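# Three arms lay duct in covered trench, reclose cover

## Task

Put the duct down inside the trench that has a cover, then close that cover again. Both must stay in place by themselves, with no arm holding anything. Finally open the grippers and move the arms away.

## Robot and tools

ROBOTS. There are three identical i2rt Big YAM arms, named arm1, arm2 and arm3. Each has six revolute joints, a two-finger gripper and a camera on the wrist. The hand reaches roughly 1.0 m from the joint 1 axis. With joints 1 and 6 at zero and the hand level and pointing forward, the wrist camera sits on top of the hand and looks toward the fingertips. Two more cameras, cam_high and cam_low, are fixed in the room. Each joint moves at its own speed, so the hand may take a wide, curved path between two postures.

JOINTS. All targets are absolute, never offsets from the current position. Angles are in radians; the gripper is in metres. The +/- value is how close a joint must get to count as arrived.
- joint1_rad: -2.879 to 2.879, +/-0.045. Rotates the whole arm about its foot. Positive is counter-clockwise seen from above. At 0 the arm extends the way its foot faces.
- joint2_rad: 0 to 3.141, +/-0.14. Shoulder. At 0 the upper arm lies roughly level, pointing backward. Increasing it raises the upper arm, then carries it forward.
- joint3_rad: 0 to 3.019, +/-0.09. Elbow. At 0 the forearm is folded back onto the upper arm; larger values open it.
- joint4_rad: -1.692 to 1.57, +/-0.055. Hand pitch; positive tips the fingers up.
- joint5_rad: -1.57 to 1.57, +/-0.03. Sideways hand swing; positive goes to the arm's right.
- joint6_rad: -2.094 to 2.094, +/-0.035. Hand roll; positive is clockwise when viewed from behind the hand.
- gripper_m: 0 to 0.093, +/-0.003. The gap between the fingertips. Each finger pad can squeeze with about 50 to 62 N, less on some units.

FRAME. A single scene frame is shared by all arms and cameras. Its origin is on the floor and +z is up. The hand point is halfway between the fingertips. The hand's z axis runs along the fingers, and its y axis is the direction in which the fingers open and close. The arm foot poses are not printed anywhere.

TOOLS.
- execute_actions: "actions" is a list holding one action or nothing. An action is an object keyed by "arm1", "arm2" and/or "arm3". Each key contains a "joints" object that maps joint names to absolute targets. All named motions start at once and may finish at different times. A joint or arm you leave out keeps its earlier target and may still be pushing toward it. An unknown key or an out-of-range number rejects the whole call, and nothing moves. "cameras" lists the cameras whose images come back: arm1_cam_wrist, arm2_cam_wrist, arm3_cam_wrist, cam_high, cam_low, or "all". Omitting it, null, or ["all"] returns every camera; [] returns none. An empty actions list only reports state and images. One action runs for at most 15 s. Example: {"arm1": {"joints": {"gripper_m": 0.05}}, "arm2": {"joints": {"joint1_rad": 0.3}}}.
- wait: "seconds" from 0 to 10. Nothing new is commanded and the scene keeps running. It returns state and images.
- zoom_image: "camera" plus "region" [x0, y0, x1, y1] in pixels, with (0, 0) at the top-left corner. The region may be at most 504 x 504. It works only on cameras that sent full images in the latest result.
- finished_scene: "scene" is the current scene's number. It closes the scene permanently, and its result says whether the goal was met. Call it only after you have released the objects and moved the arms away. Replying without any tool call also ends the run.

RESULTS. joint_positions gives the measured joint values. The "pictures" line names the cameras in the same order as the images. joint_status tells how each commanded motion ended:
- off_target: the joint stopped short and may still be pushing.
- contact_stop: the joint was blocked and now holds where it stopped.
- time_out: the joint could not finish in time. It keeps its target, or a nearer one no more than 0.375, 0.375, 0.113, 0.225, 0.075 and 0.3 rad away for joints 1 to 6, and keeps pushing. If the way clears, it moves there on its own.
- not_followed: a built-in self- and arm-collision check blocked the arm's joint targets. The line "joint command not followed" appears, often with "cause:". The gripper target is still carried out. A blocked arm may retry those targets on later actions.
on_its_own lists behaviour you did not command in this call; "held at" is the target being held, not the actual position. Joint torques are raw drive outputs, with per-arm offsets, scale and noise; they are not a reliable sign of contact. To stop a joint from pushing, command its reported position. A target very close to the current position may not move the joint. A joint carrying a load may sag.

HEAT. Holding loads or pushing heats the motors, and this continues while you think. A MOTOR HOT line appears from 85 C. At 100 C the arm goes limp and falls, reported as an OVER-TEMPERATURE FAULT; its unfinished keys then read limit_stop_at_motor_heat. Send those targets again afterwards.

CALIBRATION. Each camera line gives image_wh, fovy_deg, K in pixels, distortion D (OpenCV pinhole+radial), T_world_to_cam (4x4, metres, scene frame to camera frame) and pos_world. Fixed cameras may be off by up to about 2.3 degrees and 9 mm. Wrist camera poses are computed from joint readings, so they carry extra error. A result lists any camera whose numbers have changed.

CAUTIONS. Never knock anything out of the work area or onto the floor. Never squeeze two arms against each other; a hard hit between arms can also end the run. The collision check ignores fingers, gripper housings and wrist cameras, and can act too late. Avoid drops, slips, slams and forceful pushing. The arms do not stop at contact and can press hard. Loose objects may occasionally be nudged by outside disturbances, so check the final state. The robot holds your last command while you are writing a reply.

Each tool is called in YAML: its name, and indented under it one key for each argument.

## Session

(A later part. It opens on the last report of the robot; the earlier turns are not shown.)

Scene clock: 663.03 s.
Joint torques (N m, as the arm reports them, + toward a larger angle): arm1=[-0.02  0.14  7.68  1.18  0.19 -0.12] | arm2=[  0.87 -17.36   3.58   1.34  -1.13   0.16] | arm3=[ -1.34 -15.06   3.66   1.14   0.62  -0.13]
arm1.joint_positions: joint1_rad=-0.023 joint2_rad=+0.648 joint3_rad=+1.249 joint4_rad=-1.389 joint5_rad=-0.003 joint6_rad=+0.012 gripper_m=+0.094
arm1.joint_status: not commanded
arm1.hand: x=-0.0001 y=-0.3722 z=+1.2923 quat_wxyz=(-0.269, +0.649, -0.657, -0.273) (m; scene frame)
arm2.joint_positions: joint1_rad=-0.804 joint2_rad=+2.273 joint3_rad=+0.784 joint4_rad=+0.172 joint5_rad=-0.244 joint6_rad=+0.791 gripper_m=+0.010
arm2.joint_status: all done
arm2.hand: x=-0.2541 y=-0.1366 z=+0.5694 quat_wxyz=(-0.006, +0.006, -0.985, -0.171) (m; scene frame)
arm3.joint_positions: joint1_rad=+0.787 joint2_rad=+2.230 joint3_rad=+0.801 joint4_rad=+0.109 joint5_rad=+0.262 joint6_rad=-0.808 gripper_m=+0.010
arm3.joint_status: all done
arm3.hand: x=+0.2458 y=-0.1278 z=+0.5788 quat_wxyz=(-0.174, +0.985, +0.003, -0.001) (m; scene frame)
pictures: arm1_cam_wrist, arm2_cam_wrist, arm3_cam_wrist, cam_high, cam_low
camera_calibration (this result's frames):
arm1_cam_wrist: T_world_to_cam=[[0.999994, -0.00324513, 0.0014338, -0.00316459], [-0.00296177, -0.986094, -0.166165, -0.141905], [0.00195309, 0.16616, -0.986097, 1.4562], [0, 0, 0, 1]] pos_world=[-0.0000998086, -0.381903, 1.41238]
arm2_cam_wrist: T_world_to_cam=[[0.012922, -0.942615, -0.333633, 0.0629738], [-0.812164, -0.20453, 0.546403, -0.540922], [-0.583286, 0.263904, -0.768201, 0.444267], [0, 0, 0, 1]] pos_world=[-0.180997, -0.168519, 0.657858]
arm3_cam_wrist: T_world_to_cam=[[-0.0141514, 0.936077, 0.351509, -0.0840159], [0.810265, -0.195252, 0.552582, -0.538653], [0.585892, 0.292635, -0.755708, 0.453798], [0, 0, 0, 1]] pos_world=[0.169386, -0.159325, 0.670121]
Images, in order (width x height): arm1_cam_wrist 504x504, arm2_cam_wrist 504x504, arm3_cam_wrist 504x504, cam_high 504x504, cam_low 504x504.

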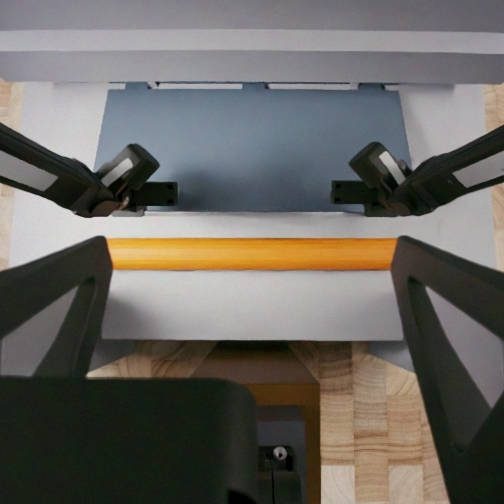

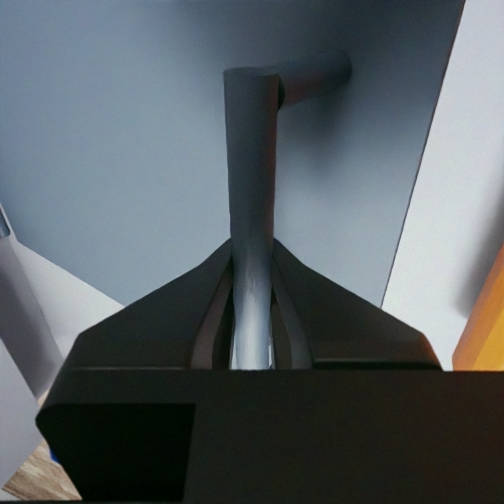

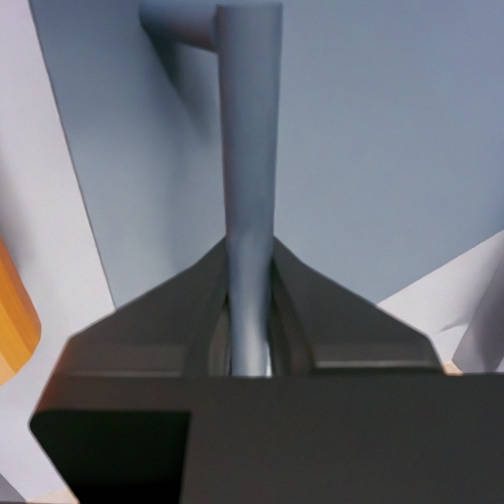

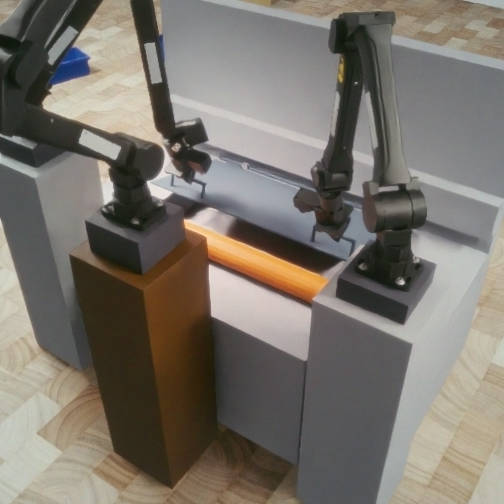

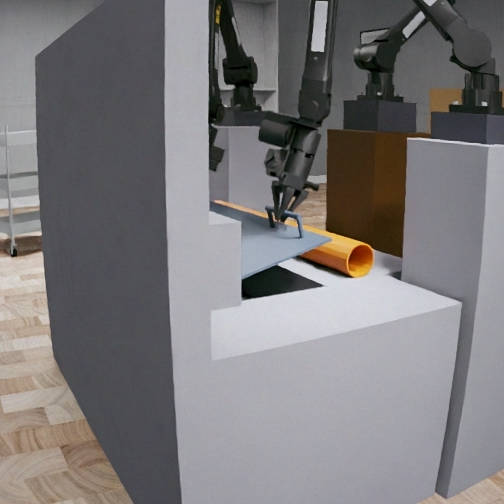

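execute_actions:
  actions:
    - {"arm2":{"joints":{"joint1_rad":-0.706,"joint2_rad":2.082,"joint3_rad":0.877,"joint4_rad":-0.085,"joint5_rad":-0.170,"joint6_rad":0.876}},"arm3":{"joints":{"joint1_rad":0.703,"joint2_rad":2.062,"joint3_rad":0.906,"joint4_rad":-0.136,"joint5_rad":0.173,"joint6_rad":-0.859}}}
  cameras: []

execute_actions:
  actions:
    - {"arm2":{"joints":{"joint1_rad":-0.633,"joint2_rad":2.012,"joint3_rad":0.990,"joint4_rad":-0.354,"joint5_rad":-0.075,"joint6_rad":0.936}},"arm3":{"joints":{"joint1_rad":0.632,"joint2_rad":2.000,"joint3_rad":1.023,"joint4_rad":-0.402,"joint5_rad":0.079,"joint6_rad":-0.916}}}
  cameras: ["cam_low","cam_high"]

Scene clock: 673.30 s.
Joint torques (N m, as the arm reports them, + toward a larger angle): arm1=[-0.04  0.17  7.69  1.18  0.19 -0.11] | arm2=[  1.76 -17.51   6.89   0.39  -1.16   0.3 ] | arm3=[ -1.75 -14.54   7.1    0.41   0.46  -0.11]
arm1.joint_positions: joint1_rad=-0.023 joint2_rad=+0.648 joint3_rad=+1.249 joint4_rad=-1.389 joint5_rad=-0.003 joint6_rad=+0.012 gripper_m=+0.094
arm1.joint_status: not commanded
arm1.hand: x=-0.0001 y=-0.3722 z=+1.2923 quat_wxyz=(-0.269, +0.649, -0.657, -0.273) (m; scene frame)
arm2.joint_positions: joint1_rad=-0.736 joint2_rad=+2.150 joint3_rad=+0.834 joint4_rad=-0.081 joint5_rad=-0.143 joint6_rad=+0.841 gripper_m=+0.010
arm2.joint_status: all done
arm2.hand: x=-0.2540 y=-0.1195 z=+0.6076 quat_wxyz=(-0.006, +0.005, -0.994, -0.109) (m; scene frame)
arm3.joint_positions: joint1_rad=+0.721 joint2_rad=+2.111 joint3_rad=+0.852 joint4_rad=-0.135 joint5_rad=+0.161 joint6_rad=-0.858 gripper_m=+0.010
arm3.joint_status: all done
arm3.hand: x=+0.2468 y=-0.1114 z=+0.6179 quat_wxyz=(-0.113, +0.994, +0.004, -0.003) (m; scene frame)
pictures: none
No camera images: the call's "cameras" was empty. Leave "cameras" out to get every camera's image.

Scene clock: 675.47 s.
Joint torques (N m, as the arm reports them, + toward a larger angle): arm1=[-0.03  0.14  7.68  1.18  0.19 -0.12] | arm2=[  2.28 -18.72   9.59  -0.04  -1.07   0.34] | arm3=[ -2.37 -15.2    9.35   0.18   0.4   -0.16]
arm1.joint_positions: joint1_rad=-0.023 joint2_rad=+0.648 joint3_rad=+1.249 joint4_rad=-1.389 joint5_rad=-0.003 joint6_rad=+0.012 gripper_m=+0.094
arm1.joint_status: not commanded
arm1.hand: x=-0.0001 y=-0.3722 z=+1.2923 quat_wxyz=(-0.269, +0.649, -0.657, -0.273) (m; scene frame)
arm2.joint_positions: joint1_rad=-0.671 joint2_rad=+2.085 joint3_rad=+0.932 joint4_rad=-0.344 joint5_rad=-0.049 joint6_rad=+0.894 gripper_m=+0.010
arm2.joint_status: joint6_rad time_out (moved +0.053 of +0.095); the others done
arm2.on_its_own: joint6_rad reads +0.894 and still pushes toward +0.936 since a time_out
arm2.hand: x=-0.2535 y=-0.1003 z=+0.6400 quat_wxyz=(-0.005, +0.006, -0.999, -0.041) (m; scene frame)
arm3.joint_positions: joint1_rad=+0.657 joint2_rad=+2.051 joint3_rad=+0.954 joint4_rad=-0.399 joint5_rad=+0.067 joint6_rad=-0.911 gripper_m=+0.010
arm3.joint_status: all done
arm3.hand: x=+0.2475 y=-0.0931 z=+0.6508 quat_wxyz=(-0.044, +0.999, +0.006, -0.001) (m; scene frame)
pictures: cam_high, cam_low
Images, in order (width x height): cam_high 504x504, cam_low 504x504.

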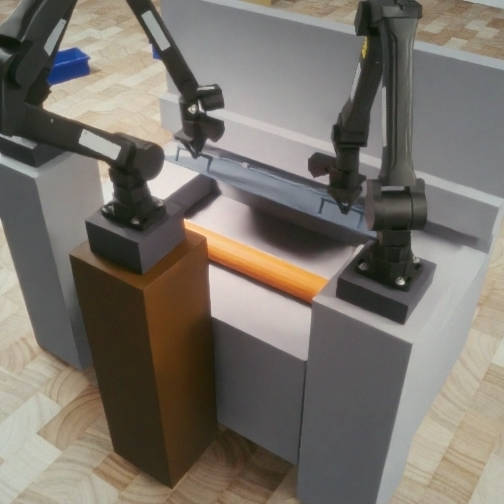

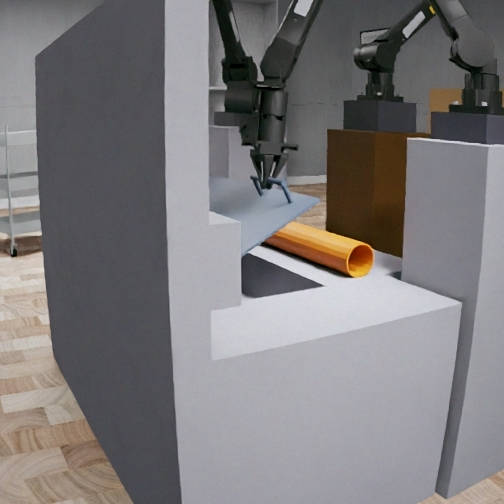

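execute_actions:
  actions:
    - {"arm2":{"joints":{"joint1_rad":-0.562,"joint2_rad":2.002,"joint3_rad":1.145,"joint4_rad":-0.625,"joint5_rad":0.005,"joint6_rad":0.975}},"arm3":{"joints":{"joint1_rad":0.562,"joint2_rad":1.995,"joint3_rad":1.182,"joint4_rad":-0.672,"joint5_rad":-0.002,"joint6_rad":-0.978}}}
  cameras: ["arm2_cam_wrist","arm3_cam_wrist","cam_low"]

Scene clock: 696.63 s.
Joint torques (N m, as the arm reports them, + toward a larger angle): arm1=[-0.03  0.1   7.68  1.18  0.19 -0.12] | arm2=[  2.63 -19.1   11.96  -0.14  -1.11   0.22] | arm3=[ -2.91 -15.76  11.35   0.2    0.48  -0.17]
arm1.joint_positions: joint1_rad=-0.023 joint2_rad=+0.648 joint3_rad=+1.249 joint4_rad=-1.389 joint5_rad=-0.003 joint6_rad=+0.012 gripper_m=+0.094
arm1.joint_status: not commanded
arm1.hand: x=-0.0001 y=-0.3722 z=+1.2923 quat_wxyz=(-0.269, +0.649, -0.657, -0.273) (m; scene frame)
arm2.joint_positions: joint1_rad=-0.609 joint2_rad=+2.069 joint3_rad=+1.073 joint4_rad=-0.617 joint5_rad=+0.034 joint6_rad=+0.949 gripper_m=+0.010
arm2.joint_status: joint1_rad time_out (moved +0.063 of +0.109); the others done
arm2.on_its_own: joint1_rad reads -0.609 and still pushes toward -0.562 since a time_out
arm2.hand: x=-0.2532 y=-0.0760 z=+0.6718 quat_wxyz=(-0.003, +0.009, -1.000, +0.030) (m; scene frame)
arm3.joint_positions: joint1_rad=+0.595 joint2_rad=+2.040 joint3_rad=+1.100 joint4_rad=-0.675 joint5_rad=-0.018 joint6_rad=-0.973 gripper_m=+0.010
arm3.joint_status: all done
arm3.hand: x=+0.2482 y=-0.0698 z=+0.6837 quat_wxyz=(+0.029, +1.000, +0.007, +0.001) (m; scene frame)
pictures: arm2_cam_wrist, arm3_cam_wrist, cam_low
camera_calibration (this result's frames):
arm2_cam_wrist: T_world_to_cam=[[0.0174923, -0.997858, 0.0630415, -0.115257], [-0.810764, 0.0227416, 0.584931, -0.592056], [-0.585112, -0.0613435, -0.808629, 0.509433], [0, 0, 0, 1]] pos_world=[-0.179926, -0.0702956, 0.76552]
arm3_cam_wrist: T_world_to_cam=[[-0.0219272, 0.998598, -0.0481734, 0.104374], [0.807834, 0.0460851, 0.587606, -0.593686], [0.589002, -0.0260316, -0.807712, 0.527312], [0, 0, 0, 1]] pos_world=[0.1713, -0.0631413, 0.779798]
Images, in order (width x height): arm2_cam_wrist 504x504, arm3_cam_wrist 504x504, cam_low 504x504.

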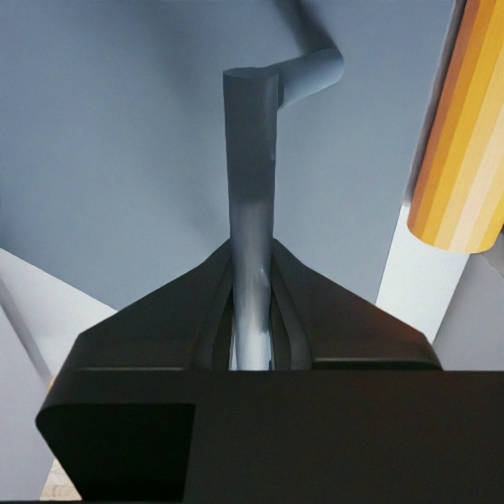

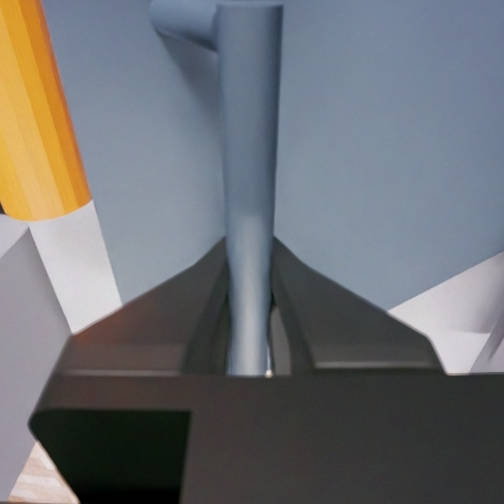

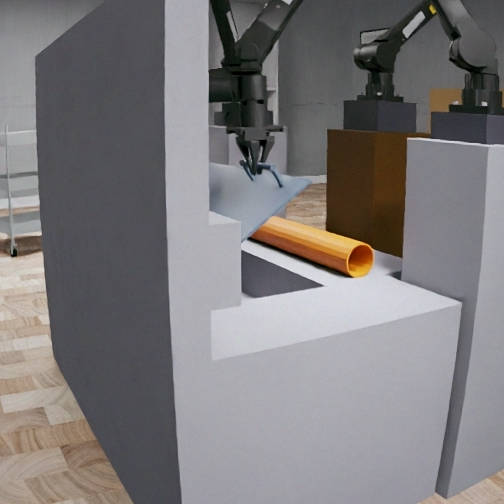

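execute_actions:
  actions:
    - {"arm2":{"joints":{"joint1_rad":-0.490,"joint2_rad":2.035,"joint3_rad":1.345,"joint4_rad":-0.875,"joint5_rad":0.066,"joint6_rad":1.035}},"arm3":{"joints":{"joint1_rad":0.495,"joint2_rad":2.030,"joint3_rad":1.385,"joint4_rad":-0.925,"joint5_rad":-0.066,"joint6_rad":-1.038}}}
  cameras: ["arm1_cam_wrist","cam_high","cam_low"]

Scene clock: 717.20 s.
Joint torques (N m, as the arm reports them, + toward a larger angle): arm1=[-0.06  0.1   7.69  1.17  0.19 -0.11] | arm2=[  2.15 -18.2   14.     0.11  -1.18   0.08] | arm3=[ -2.41 -14.98  13.09   0.27   0.36  -0.05]
arm1.joint_positions: joint1_rad=-0.023 joint2_rad=+0.648 joint3_rad=+1.249 joint4_rad=-1.389 joint5_rad=-0.003 joint6_rad=+0.012 gripper_m=+0.094
arm1.joint_status: not commanded
arm1.hand: x=-0.0001 y=-0.3722 z=+1.2923 quat_wxyz=(-0.269, +0.649, -0.657, -0.273) (m; scene frame)
arm2.joint_positions: joint1_rad=-0.532 joint2_rad=+2.073 joint3_rad=+1.265 joint4_rad=-0.877 joint5_rad=+0.097 joint6_rad=+1.023 gripper_m=+0.010
arm2.joint_status: joint5_rad off_target (ended at +0.097, target +0.066); the others done
arm2.hand: x=-0.2531 y=-0.0273 z=+0.7174 quat_wxyz=(-0.014, +0.013, -0.997, +0.076) (m; scene frame)
arm3.joint_positions: joint1_rad=+0.521 joint2_rad=+2.048 joint3_rad=+1.294 joint4_rad=-0.934 joint5_rad=-0.080 joint6_rad=-1.046 gripper_m=+0.010
arm3.joint_status: joint3_rad time_out (moved +0.195 of +0.285); the others done
arm3.on_its_own: joint3_rad reads +1.294 and still pushes toward +1.385 since a time_out
arm3.hand: x=+0.2487 y=-0.0231 z=+0.7306 quat_wxyz=(+0.076, +0.997, +0.005, -0.010) (m; scene frame)
pictures: arm1_cam_wrist, cam_high, cam_low
camera_calibration (this result's frames):
arm1_cam_wrist: T_world_to_cam=[[0.999994, -0.00324513, 0.0014338, -0.00316459], [-0.00296177, -0.986094, -0.166165, -0.141905], [0.00195309, 0.16616, -0.986097, 1.4562], [0, 0, 0, 1]] pos_world=[-0.0000998086, -0.381903, 1.41238]
Images, in order (width x height): arm1_cam_wrist 504x504, cam_high 504x504, cam_low 504x504.

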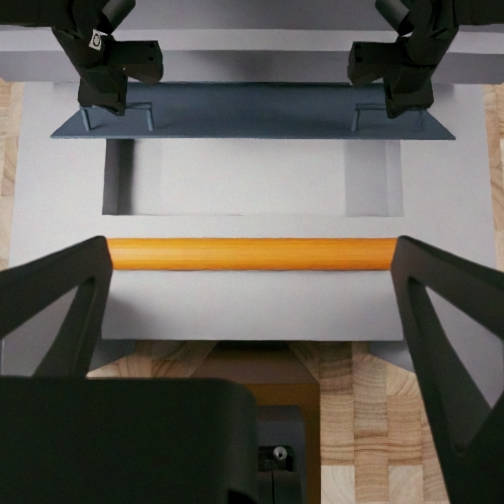

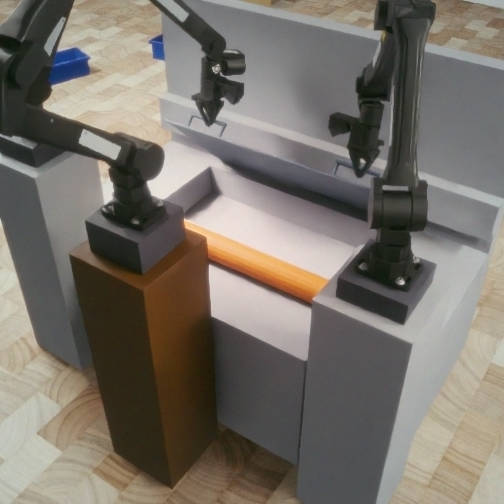

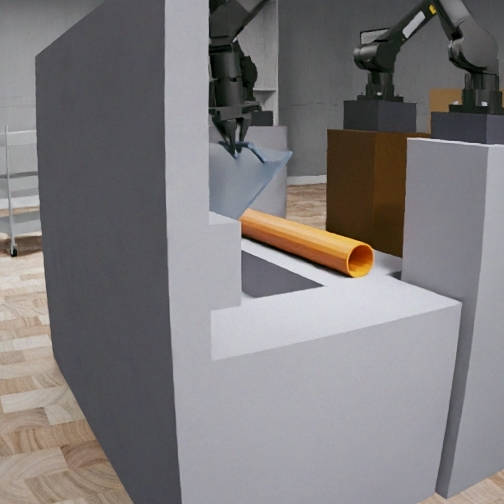

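zoom_image:
  camera: "arm1_cam_wrist"
  region: [40, 90, 250, 300]

zoom_image:
  camera: "arm1_cam_wrist"
  region: [260, 90, 470, 300]

zoom_image:
  camera: "cam_high"
  region: [120, 60, 420, 320]

Region (40, 90, 250, 300) of arm1_cam_wrist's 504x504 image, scaled by 2.400, with more detail than that image has.

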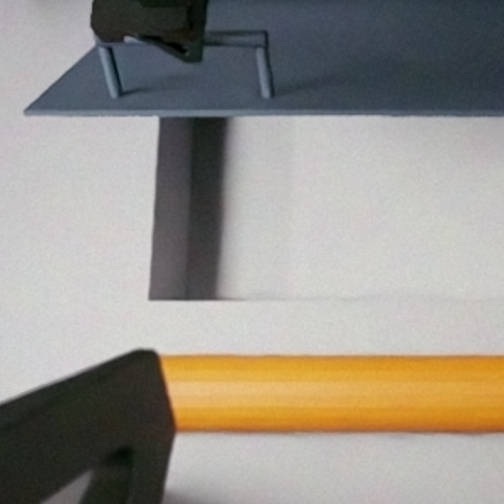

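Region (260, 90, 470, 300) of arm1_cam_wrist's 504x504 image, scaled by 2.400, with more detail than that image has.

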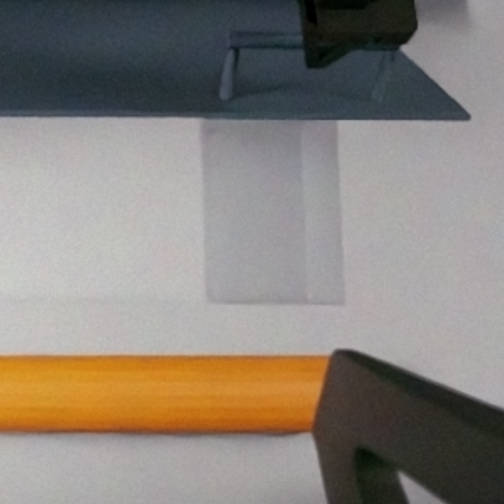

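Region (120, 60, 420, 320) of cam_high's 504x504 image, scaled by 1.680, with more detail than that image has; it fills the top 437 rows of this view, and the rest is white.

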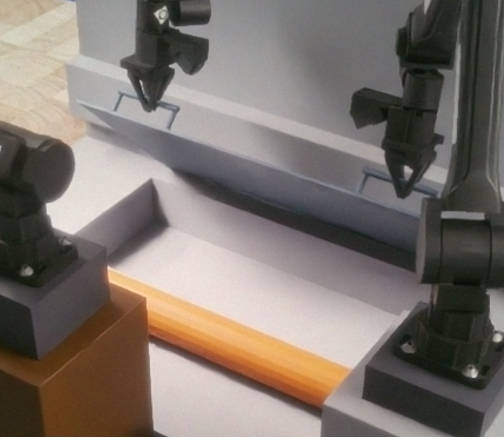

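execute_actions:
  actions:
    - {"arm1":{"joints":{"joint1_rad":-0.023,"joint2_rad":2.358,"joint3_rad":0.486,"joint4_rad":0.655,"joint5_rad":0.0,"joint6_rad":1.582,"gripper_m":0.093}},"arm2":{"joints":{"joint1_rad":-0.435,"joint2_rad":2.130,"joint3_rad":1.600,"joint4_rad":-1.173,"joint5_rad":0.135,"joint6_rad":1.104}},"arm3":{"joints":{"joint1_rad":0.439,"joint2_rad":2.122,"joint3_rad":1.632,"joint4_rad":-1.221,"joint5_rad":-0.127,"joint6_rad":-1.112}}}
  cameras: ["arm1_cam_wrist","cam_high","cam_low"]

Scene clock: 792.43 s.
Joint torques (N m, as the arm reports them, + toward a larger angle): arm1=[-0.02 -9.55 -1.82  1.42  0.3   0.1 ] | arm2=[  1.88 -19.75  14.7   -0.29  -0.91   0.07] | arm3=[ -2.2  -16.78  12.93  -0.06   0.24  -0.08]
arm1.joint_positions: joint1_rad=-0.023 joint2_rad=+2.346 joint3_rad=+0.489 joint4_rad=+0.641 joint5_rad=-0.003 joint6_rad=+1.569 gripper_m=+0.093
arm1.joint_status: all done
arm1.hand: x=+0.0005 y=-0.3064 z=+0.5940 quat_wxyz=(+0.001, +0.001, -0.984, -0.178) (m; scene frame)
arm2.joint_positions: joint1_rad=-0.471 joint2_rad=+2.165 joint3_rad=+1.521 joint4_rad=-1.171 joint5_rad=+0.161 joint6_rad=+1.095 gripper_m=+0.010
arm2.joint_status: all done
arm2.hand: x=-0.2534 y=+0.0165 z=+0.7474 quat_wxyz=(-0.018, +0.015, -0.989, +0.147) (m; scene frame)
arm3.joint_positions: joint1_rad=+0.463 joint2_rad=+2.142 joint3_rad=+1.552 joint4_rad=-1.227 joint5_rad=-0.138 joint6_rad=-1.118 gripper_m=+0.010
arm3.joint_status: all done
arm3.hand: x=+0.2492 y=+0.0193 z=+0.7622 quat_wxyz=(+0.146, +0.989, +0.005, -0.011) (m; scene frame)
pictures: arm1_cam_wrist, cam_high, cam_low
camera_calibration (this result's frames):
arm1_cam_wrist: T_world_to_cam=[[0.0121882, -0.938277, -0.345671, -0.0824278], [-0.813629, -0.210259, 0.542032, -0.37561], [-0.581256, 0.274641, -0.765972, 0.659452], [0, 0, 0, 1]] pos_world=[0.078708, -0.337428, 0.680221]
Images, in order (width x height): arm1_cam_wrist 504x504, cam_high 504x504, cam_low 504x504.

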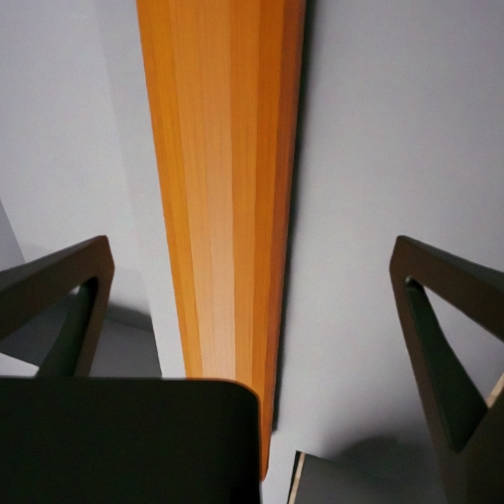

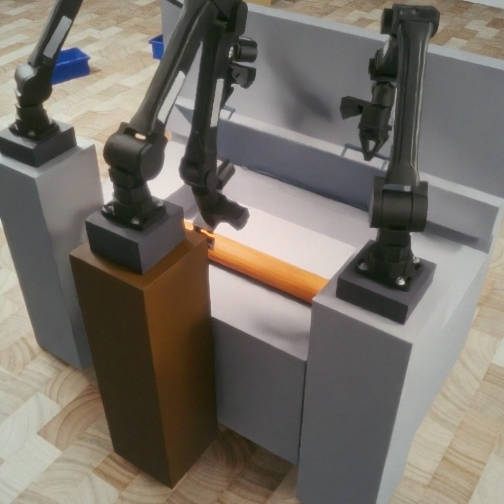

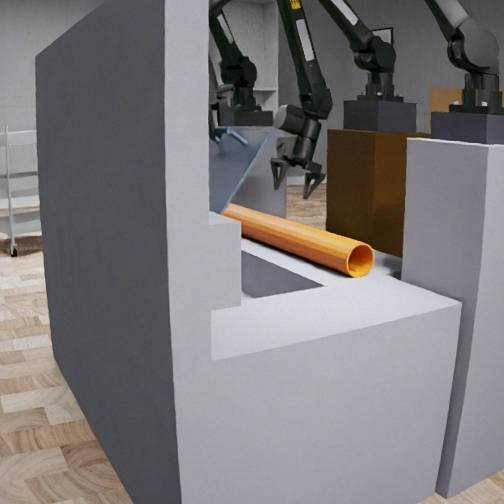

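zoom_image:
  camera: "arm1_cam_wrist"
  region: [90, 30, 410, 290]

Region (90, 30, 410, 290) of arm1_cam_wrist's 504x504 image, scaled by 1.575, with more detail than that image has; it fills the top 410 rows of this view, and the rest is white.

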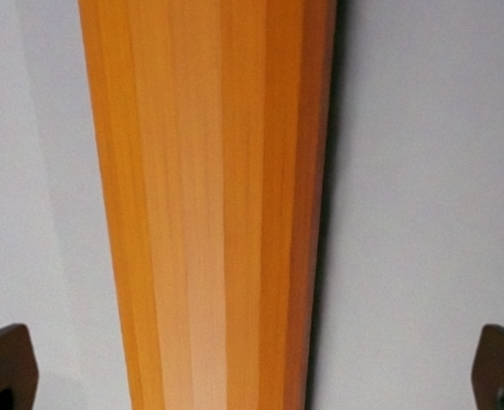

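execute_actions:
  actions:
    - {"arm1":{"joints":{"joint2_rad":2.500,"joint3_rad":0.641}}}
  cameras: ["arm1_cam_wrist"]

zoom_image:
  camera: "arm1_cam_wrist"
  region: [90, 30, 410, 290]

Scene clock: 822.60 s.
Joint torques (N m, as the arm reports them, + toward a larger angle): arm1=[ -0.03 -10.33  -1.55   1.39   0.3    0.09] | arm2=[  2.01 -19.91  14.74  -0.29  -0.88   0.08] | arm3=[ -2.23 -16.87  12.91  -0.05   0.24  -0.09]
arm1.joint_positions: joint1_rad=-0.023 joint2_rad=+2.487 joint3_rad=+0.640 joint4_rad=+0.642 joint5_rad=-0.003 joint6_rad=+1.569 gripper_m=+0.093
arm1.joint_status: all done
arm1.hand: x=+0.0006 y=-0.2713 z=+0.5479 quat_wxyz=(+0.001, +0.001, -0.983, -0.184) (m; scene frame)
arm2.joint_positions: joint1_rad=-0.471 joint2_rad=+2.165 joint3_rad=+1.521 joint4_rad=-1.171 joint5_rad=+0.161 joint6_rad=+1.095 gripper_m=+0.010
arm2.joint_status: not commanded
arm2.hand: x=-0.2534 y=+0.0165 z=+0.7474 quat_wxyz=(-0.018, +0.015, -0.989, +0.147) (m; scene frame)
arm3.joint_positions: joint1_rad=+0.463 joint2_rad=+2.142 joint3_rad=+1.552 joint4_rad=-1.227 joint5_rad=-0.138 joint6_rad=-1.118 gripper_m=+0.010
arm3.joint_status: not commanded
arm3.hand: x=+0.2492 y=+0.0193 z=+0.7622 quat_wxyz=(+0.146, +0.989, +0.005, -0.011) (m; scene frame)
pictures: arm1_cam_wrist
camera_calibration (this result's frames):
arm1_cam_wrist: T_world_to_cam=[[0.0118206, -0.933992, -0.357099, -0.0579939], [-0.813637, -0.216578, 0.539527, -0.34353], [-0.581254, 0.284172, -0.76249, 0.615232], [0, 0, 0, 1]] pos_world=[0.0787822, -0.303398, 0.633742]
Images, in order (width x height): arm1_cam_wrist 504x504.

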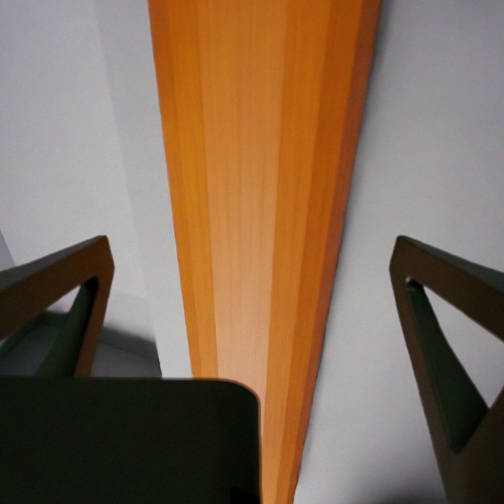

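Region (90, 30, 410, 290) of arm1_cam_wrist's 504x504 image, scaled by 1.575, with more detail than that image has; it fills the top 410 rows of this view, and the rest is white.

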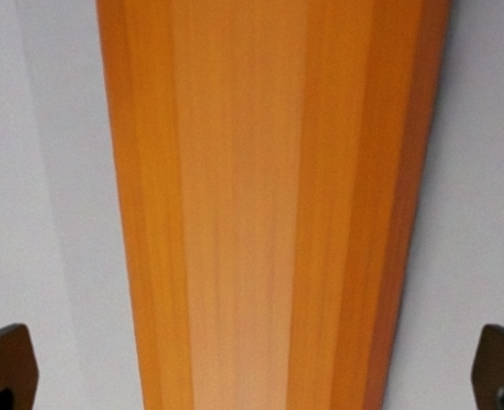

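execute_actions:
  actions:
    - {"arm1":{"joints":{"joint2_rad":2.587,"joint3_rad":0.721}}}
  cameras: []

execute_actions:
  actions:
    - {"arm1":{"joints":{"joint2_rad":2.667,"joint3_rad":0.800}}}
  cameras: ["arm1_cam_wrist","cam_low"]

Scene clock: 844.27 s.
Joint torques (N m, as the arm reports them, + toward a larger angle): arm1=[ -0.05 -10.91  -1.61   1.34   0.3    0.08] | arm2=[  2.07 -19.93  14.69  -0.27  -0.9    0.08] | arm3=[ -2.22 -16.84  12.92  -0.06   0.24  -0.08]
arm1.joint_positions: joint1_rad=-0.023 joint2_rad=+2.571 joint3_rad=+0.722 joint4_rad=+0.644 joint5_rad=-0.003 joint6_rad=+1.570 gripper_m=+0.093
arm1.joint_status: all done
arm1.hand: x=+0.0006 y=-0.2590 z=+0.5187 quat_wxyz=(+0.001, +0.000, -0.983, -0.183) (m; scene frame)
arm2.joint_positions: joint1_rad=-0.471 joint2_rad=+2.165 joint3_rad=+1.521 joint4_rad=-1.171 joint5_rad=+0.161 joint6_rad=+1.095 gripper_m=+0.010
arm2.joint_status: not commanded
arm2.hand: x=-0.2534 y=+0.0165 z=+0.7474 quat_wxyz=(-0.018, +0.015, -0.989, +0.147) (m; scene frame)
arm3.joint_positions: joint1_rad=+0.463 joint2_rad=+2.142 joint3_rad=+1.552 joint4_rad=-1.227 joint5_rad=-0.138 joint6_rad=-1.118 gripper_m=+0.010
arm3.joint_status: not commanded
arm3.hand: x=+0.2492 y=+0.0193 z=+0.7622 quat_wxyz=(+0.146, +0.989, +0.005, -0.011) (m; scene frame)
pictures: none
No camera images: the call's "cameras" was empty. Leave "cameras" out to get every camera's image.

Scene clock: 845.03 s.
Joint torques (N m, as the arm reports them, + toward a larger angle): arm1=[ -0.04 -11.56  -1.46   1.33   0.3    0.08] | arm2=[  1.97 -19.86  14.71  -0.27  -0.89   0.07] | arm3=[ -2.21 -16.84  12.91  -0.06   0.23  -0.08]
arm1.joint_positions: joint1_rad=-0.023 joint2_rad=+2.652 joint3_rad=+0.798 joint4_rad=+0.644 joint5_rad=-0.003 joint6_rad=+1.570 gripper_m=+0.093
arm1.joint_status: all done
arm1.hand: x=+0.0007 y=-0.2505 z=+0.4897 quat_wxyz=(+0.001, +0.000, -0.983, -0.181) (m; scene frame)
arm2.joint_positions: joint1_rad=-0.471 joint2_rad=+2.165 joint3_rad=+1.521 joint4_rad=-1.171 joint5_rad=+0.161 joint6_rad=+1.095 gripper_m=+0.010
arm2.joint_status: not commanded
arm2.hand: x=-0.2534 y=+0.0165 z=+0.7474 quat_wxyz=(-0.018, +0.015, -0.989, +0.147) (m; scene frame)
arm3.joint_positions: joint1_rad=+0.463 joint2_rad=+2.142 joint3_rad=+1.552 joint4_rad=-1.227 joint5_rad=-0.138 joint6_rad=-1.118 gripper_m=+0.010
arm3.joint_status: not commanded
arm3.hand: x=+0.2492 y=+0.0193 z=+0.7622 quat_wxyz=(+0.146, +0.989, +0.005, -0.011) (m; scene frame)
pictures: arm1_cam_wrist, cam_low
camera_calibration (this result's frames):
arm1_cam_wrist: T_world_to_cam=[[0.0114331, -0.93589, -0.352107, -0.06225], [-0.813637, -0.2134, 0.540791, -0.307424], [-0.581261, 0.280305, -0.763914, 0.564759], [0, 0, 0, 1]] pos_world=[0.0788525, -0.282168, 0.575761]
Images, in order (width x height): arm1_cam_wrist 504x504, cam_low 504x504.

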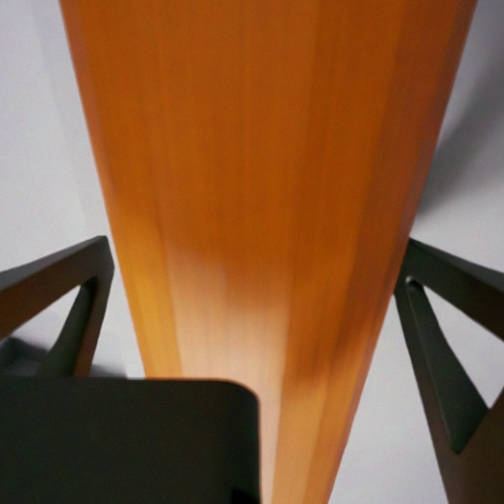

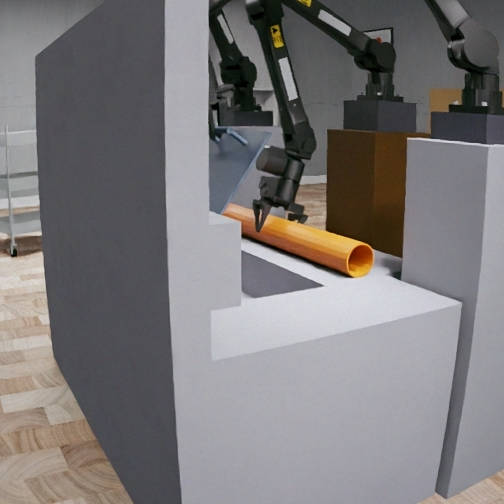

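execute_actions:
  actions:
    - {"arm1":{"joints":{"joint3_rad":0.796,"gripper_m":0.04}}}
  cameras: ["arm1_cam_wrist"]

Scene clock: 849.27 s.
Joint torques (N m, as the arm reports them, + toward a larger angle): arm1=[ -0.04 -11.45  -1.77   1.31   0.3    0.08] | arm2=[  2.   -20.02  14.72  -0.33  -0.89   0.07] | arm3=[ -2.15 -16.79  12.92  -0.04   0.24  -0.08]
arm1.joint_positions: joint1_rad=-0.023 joint2_rad=+2.653 joint3_rad=+0.798 joint4_rad=+0.644 joint5_rad=-0.003 joint6_rad=+1.570 gripper_m=+0.074
arm1.joint_status: gripper_m off_target (ended at +0.074, target +0.040); the others done
arm1.hand: x=+0.0007 y=-0.2510 z=+0.4894 quat_wxyz=(+0.001, +0.000, -0.984, -0.181) (m; scene frame)
arm2.joint_positions: joint1_rad=-0.471 joint2_rad=+2.165 joint3_rad=+1.521 joint4_rad=-1.171 joint5_rad=+0.161 joint6_rad=+1.095 gripper_m=+0.010
arm2.joint_status: not commanded
arm2.hand: x=-0.2534 y=+0.0165 z=+0.7474 quat_wxyz=(-0.018, +0.015, -0.989, +0.147) (m; scene frame)
arm3.joint_positions: joint1_rad=+0.463 joint2_rad=+2.142 joint3_rad=+1.552 joint4_rad=-1.227 joint5_rad=-0.138 joint6_rad=-1.118 gripper_m=+0.010
arm3.joint_status: not commanded
arm3.hand: x=+0.2492 y=+0.0193 z=+0.7622 quat_wxyz=(+0.146, +0.989, +0.005, -0.011) (m; scene frame)
pictures: arm1_cam_wrist
camera_calibration (this result's frames):
arm1_cam_wrist: T_world_to_cam=[[0.0106693, -0.936166, -0.351395, -0.0632256], [-0.813642, -0.212406, 0.541176, -0.307264], [-0.581269, 0.280136, -0.76397, 0.564594], [0, 0, 0, 1]] pos_world=[0.0788532, -0.282617, 0.5754]
Images, in order (width x height): arm1_cam_wrist 504x504.

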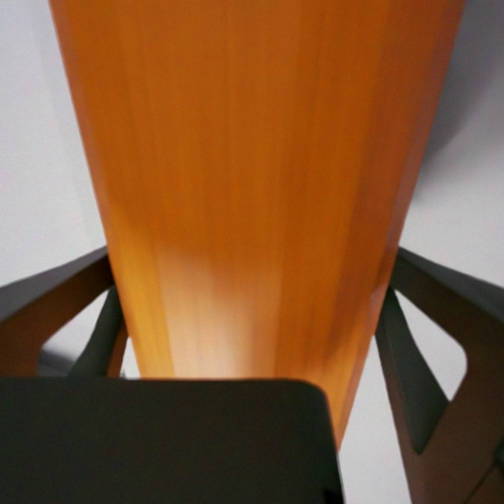

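execute_actions:
  actions:
    - {"arm1":{"joints":{"joint2_rad":2.535,"joint3_rad":0.745}}}
  cameras: ["arm1_cam_wrist","cam_low","cam_high"]

Scene clock: 858.80 s.
Joint torques (N m, as the arm reports them, + toward a larger angle): arm1=[ -0.06 -14.19  -1.37   1.39   0.29   0.08] | arm2=[  1.92 -19.69  14.71  -0.31  -0.9    0.06] | arm3=[ -2.22 -16.87  12.92  -0.06   0.24  -0.09]
arm1.joint_positions: joint1_rad=-0.023 joint2_rad=+2.557 joint3_rad=+0.748 joint4_rad=+0.644 joint5_rad=-0.003 joint6_rad=+1.570 gripper_m=+0.074
arm1.joint_status: all done
arm1.hand: x=+0.0006 y=-0.2371 z=+0.5235 quat_wxyz=(+0.001, +0.000, -0.979, -0.203) (m; scene frame)
arm2.joint_positions: joint1_rad=-0.471 joint2_rad=+2.165 joint3_rad=+1.521 joint4_rad=-1.171 joint5_rad=+0.161 joint6_rad=+1.095 gripper_m=+0.010
arm2.joint_status: not commanded
arm2.hand: x=-0.2534 y=+0.0165 z=+0.7474 quat_wxyz=(-0.018, +0.015, -0.989, +0.147) (m; scene frame)
arm3.joint_positions: joint1_rad=+0.463 joint2_rad=+2.142 joint3_rad=+1.552 joint4_rad=-1.227 joint5_rad=-0.138 joint6_rad=-1.118 gripper_m=+0.010
arm3.joint_status: not commanded
arm3.hand: x=+0.2492 y=+0.0193 z=+0.7622 quat_wxyz=(+0.146, +0.989, +0.005, -0.011) (m; scene frame)
pictures: arm1_cam_wrist, cam_high, cam_low
camera_calibration (this result's frames):
arm1_cam_wrist: T_world_to_cam=[[0.0107212, -0.919405, -0.393165, -0.0124135], [-0.813658, -0.236573, 0.531031, -0.323187], [-0.581244, 0.314209, -0.750618, 0.587821], [0, 0, 0, 1]] pos_world=[0.0788368, -0.272569, 0.607971]
Images, in order (width x height): arm1_cam_wrist 504x504, cam_high 504x504, cam_low 504x504.

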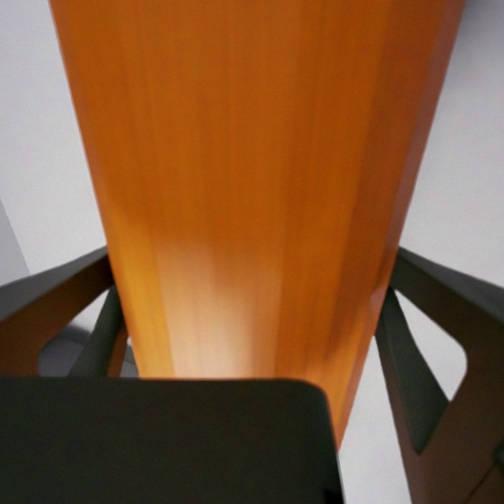

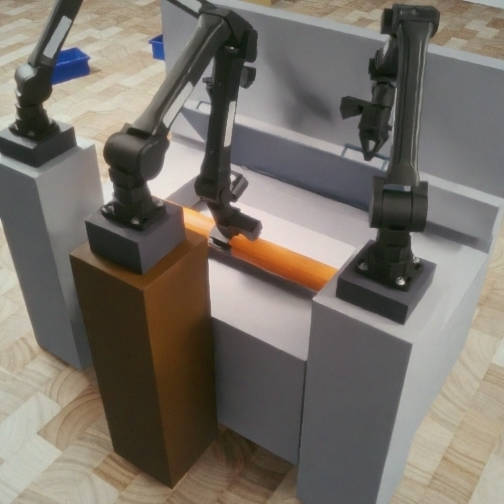

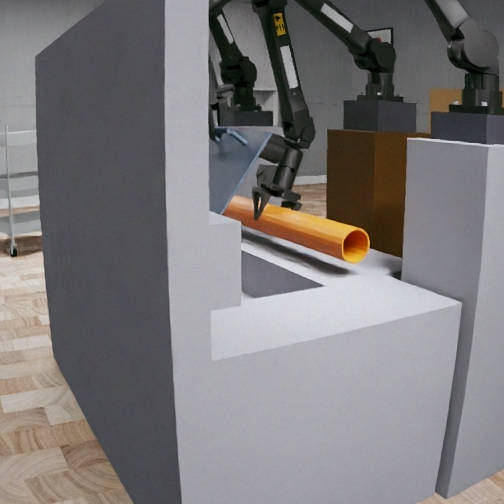

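execute_actions:
  actions:
    - {"arm1":{"joints":{"joint2_rad":2.540,"joint3_rad":1.121,"joint4_rad":0.243}}}
  cameras: ["arm1_cam_wrist","cam_low","cam_high"]

Scene clock: 878.03 s.
Joint torques (N m, as the arm reports them, + toward a larger angle): arm1=[ -0.06 -17.13   1.97   1.     0.29   0.08] | arm2=[  1.97 -20.01  14.72  -0.3   -0.89   0.06] | arm3=[ -2.2  -16.83  12.91  -0.05   0.24  -0.09]
arm1.joint_positions: joint1_rad=-0.023 joint2_rad=+2.558 joint3_rad=+1.112 joint4_rad=+0.239 joint5_rad=-0.003 joint6_rad=+1.570 gripper_m=+0.074
arm1.joint_status: all done
arm1.hand: x=+0.0008 y=-0.1084 z=+0.5121 quat_wxyz=(+0.001, +0.000, -0.983, -0.183) (m; scene frame)
arm2.joint_positions: joint1_rad=-0.471 joint2_rad=+2.165 joint3_rad=+1.521 joint4_rad=-1.171 joint5_rad=+0.161 joint6_rad=+1.095 gripper_m=+0.010
arm2.joint_status: not commanded
arm2.hand: x=-0.2534 y=+0.0165 z=+0.7474 quat_wxyz=(-0.018, +0.015, -0.989, +0.147) (m; scene frame)
arm3.joint_positions: joint1_rad=+0.463 joint2_rad=+2.142 joint3_rad=+1.552 joint4_rad=-1.227 joint5_rad=-0.138 joint6_rad=-1.118 gripper_m=+0.010
arm3.joint_status: not commanded
arm3.hand: x=+0.2492 y=+0.0193 z=+0.7622 quat_wxyz=(+0.146, +0.989, +0.005, -0.011) (m; scene frame)
pictures: arm1_cam_wrist, cam_high, cam_low
camera_calibration (this result's frames):
arm1_cam_wrist: T_world_to_cam=[[0.0106737, -0.934819, -0.354964, 0.0802559], [-0.813643, -0.214472, 0.540358, -0.288988], [-0.581267, 0.283046, -0.762898, 0.541872], [0, 0, 0, 1]] pos_world=[0.0789829, -0.14033, 0.598038]
Images, in order (width x height): arm1_cam_wrist 504x504, cam_high 504x504, cam_low 504x504.

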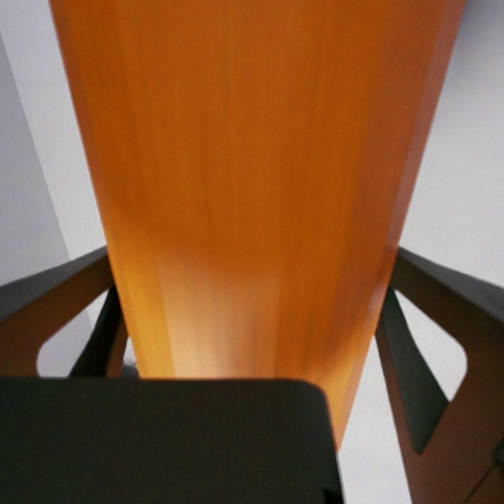

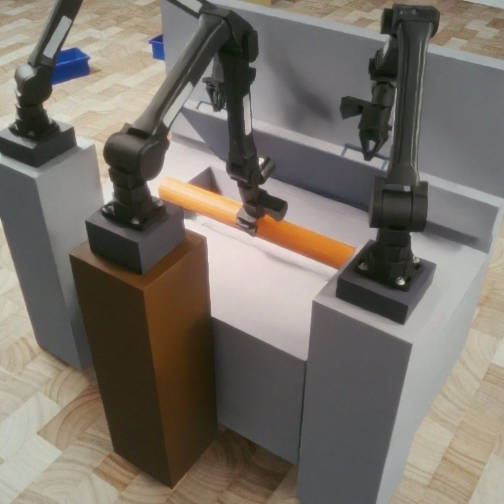

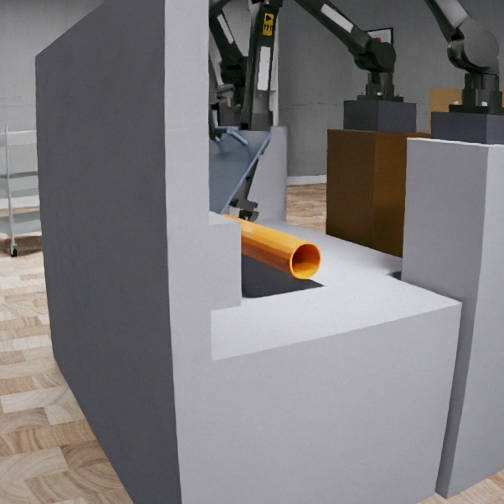

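zoom_image:
  camera: "cam_low"
  region: [200, 180, 360, 320]

zoom_image:
  camera: "cam_high"
  region: [140, 90, 400, 290]

Region (200, 180, 360, 320) of cam_low's 504x504 image, scaled by 3.150, with more detail than that image has; it fills the top 441 rows of this view, and the rest is white.

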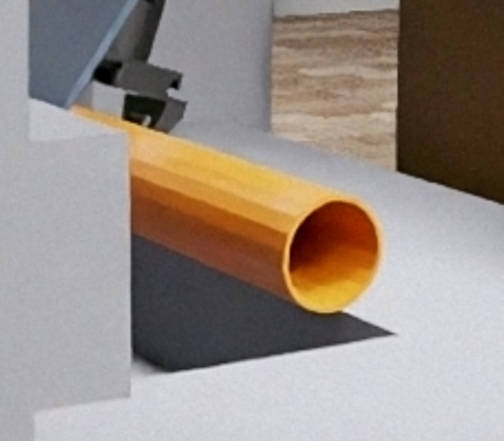

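Region (140, 90, 400, 290) of cam_high's 504x504 image, scaled by 1.938, with more detail than that image has; it fills the top 388 rows of this view, and the rest is white.

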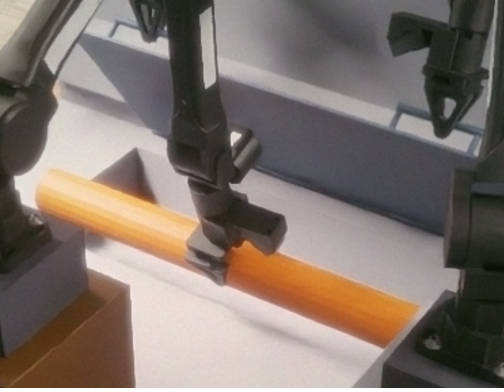

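execute_actions:
  actions:
    - {"arm1":{"joints":{"joint1_rad":-0.044,"joint3_rad":1.199,"joint4_rad":0.175}}}
  cameras: []

execute_actions:
  actions:
    - {"arm1":{"joints":{"joint2_rad":2.624,"joint3_rad":1.281,"joint4_rad":0.162}}}

Scene clock: 908.93 s.
Joint torques (N m, as the arm reports them, + toward a larger angle): arm1=[ -0.29 -18.16   2.98   0.95   0.3    0.08] | arm2=[  1.85 -19.81  14.74  -0.28  -0.9    0.09] | arm3=[ -2.22 -16.8   12.92  -0.06   0.24  -0.09]
arm1.joint_positions: joint1_rad=-0.039 joint2_rad=+2.558 joint3_rad=+1.183 joint4_rad=+0.173 joint5_rad=-0.003 joint6_rad=+1.570 gripper_m=+0.074
arm1.joint_status: all done
arm1.hand: x=+0.0094 y=-0.0812 z=+0.5167 quat_wxyz=(-0.001, -0.008, -0.983, -0.185) (m; scene frame)
arm2.joint_positions: joint1_rad=-0.471 joint2_rad=+2.165 joint3_rad=+1.521 joint4_rad=-1.171 joint5_rad=+0.161 joint6_rad=+1.095 gripper_m=+0.010
arm2.joint_status: not commanded
arm2.hand: x=-0.2534 y=+0.0165 z=+0.7474 quat_wxyz=(-0.018, +0.015, -0.989, +0.147) (m; scene frame)
arm3.joint_positions: joint1_rad=+0.463 joint2_rad=+2.142 joint3_rad=+1.552 joint4_rad=-1.227 joint5_rad=-0.138 joint6_rad=-1.118 gripper_m=+0.010
arm3.joint_status: not commanded
arm3.hand: x=+0.2492 y=+0.0193 z=+0.7622 quat_wxyz=(+0.146, +0.989, +0.005, -0.011) (m; scene frame)
pictures: none
No camera images: the call's "cameras" was empty. Leave "cameras" out to get every camera's image.

Scene clock: 909.73 s.
Joint torques (N m, as the arm reports them, + toward a larger angle): arm1=[ -0.34 -18.19   3.14   0.98   0.29   0.08] | arm2=[  1.92 -19.79  14.71  -0.25  -0.9    0.07] | arm3=[ -2.24 -16.86  12.92  -0.05   0.24  -0.09]
arm1.joint_positions: joint1_rad=-0.039 joint2_rad=+2.644 joint3_rad=+1.262 joint4_rad=+0.158 joint5_rad=-0.003 joint6_rad=+1.570 gripper_m=+0.074
arm1.joint_status: all done
arm1.hand: x=+0.0095 y=-0.0769 z=+0.4835 quat_wxyz=(-0.001, -0.008, -0.985, -0.174) (m; scene frame)
arm2.joint_positions: joint1_rad=-0.471 joint2_rad=+2.165 joint3_rad=+1.521 joint4_rad=-1.171 joint5_rad=+0.161 joint6_rad=+1.095 gripper_m=+0.010
arm2.joint_status: not commanded
arm2.hand: x=-0.2534 y=+0.0165 z=+0.7474 quat_wxyz=(-0.018, +0.015, -0.989, +0.147) (m; scene frame)
arm3.joint_positions: joint1_rad=+0.463 joint2_rad=+2.142 joint3_rad=+1.552 joint4_rad=-1.227 joint5_rad=-0.138 joint6_rad=-1.118 gripper_m=+0.010
arm3.joint_status: not commanded
arm3.hand: x=+0.2492 y=+0.0193 z=+0.7622 quat_wxyz=(+0.146, +0.989, +0.005, -0.011) (m; scene frame)
pictures: arm1_cam_wrist, arm2_cam_wrist, arm3_cam_wrist, cam_high, cam_low
camera_calibration (this result's frames):
arm1_cam_wrist: T_world_to_cam=[[-0.00444192, -0.941078, -0.33816, 0.0908827], [-0.816784, -0.191683, 0.544171, -0.259713], [-0.576927, 0.27862, -0.767806, 0.518188], [0, 0, 0, 1]] pos_world=[0.0872306, -0.108632, 0.569929]
arm2_cam_wrist: T_world_to_cam=[[0.0229583, -0.955221, 0.295, -0.200409], [-0.829302, 0.146598, 0.539229, -0.611167], [-0.558329, -0.257024, -0.788801, 0.571361], [0, 0, 0, 1]] pos_world=[-0.183234, 0.0450139, 0.83937]
arm3_cam_wrist: T_world_to_cam=[[-0.0222325, 0.959971, -0.279217, 0.196156], [0.820208, 0.177202, 0.543928, -0.617016], [0.571633, -0.216923, -0.791315, 0.587872], [0, 0, 0, 1]] pos_world=[0.174396, 0.048555, 0.855574]
Images, in order (width x height): arm1_cam_wrist 504x504, arm2_cam_wrist 504x504, arm3_cam_wrist 504x504, cam_high 504x504, cam_low 504x504.

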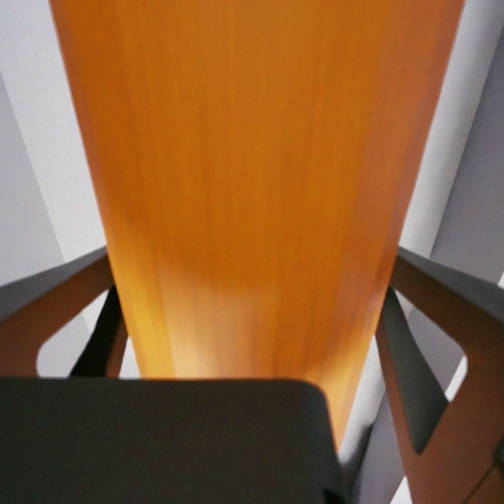

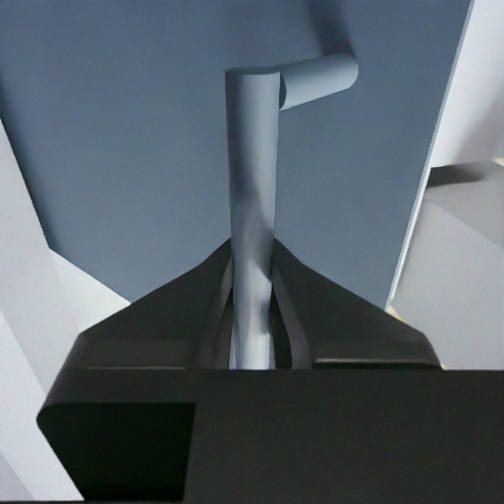

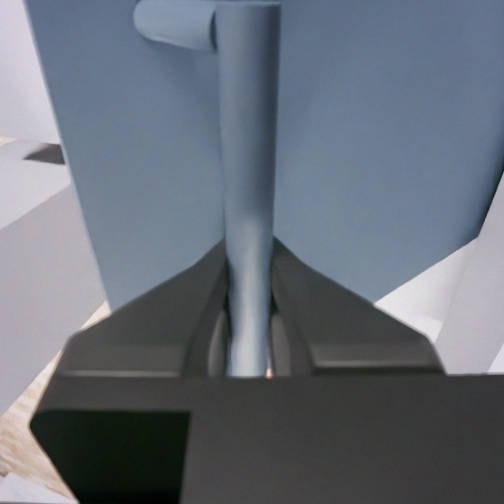

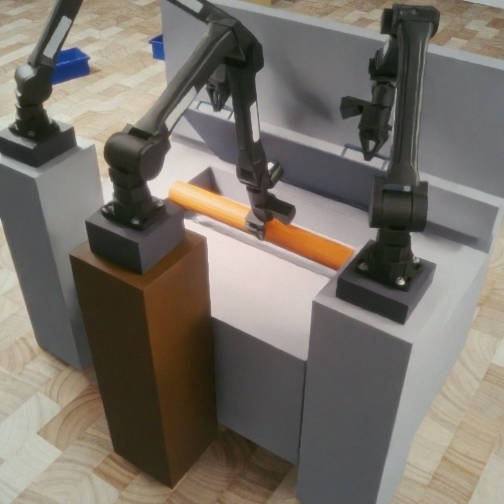

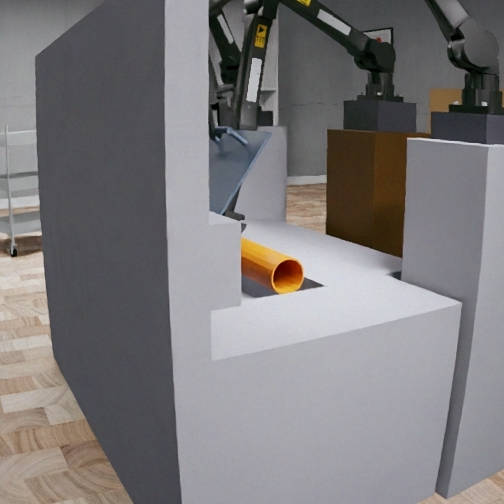

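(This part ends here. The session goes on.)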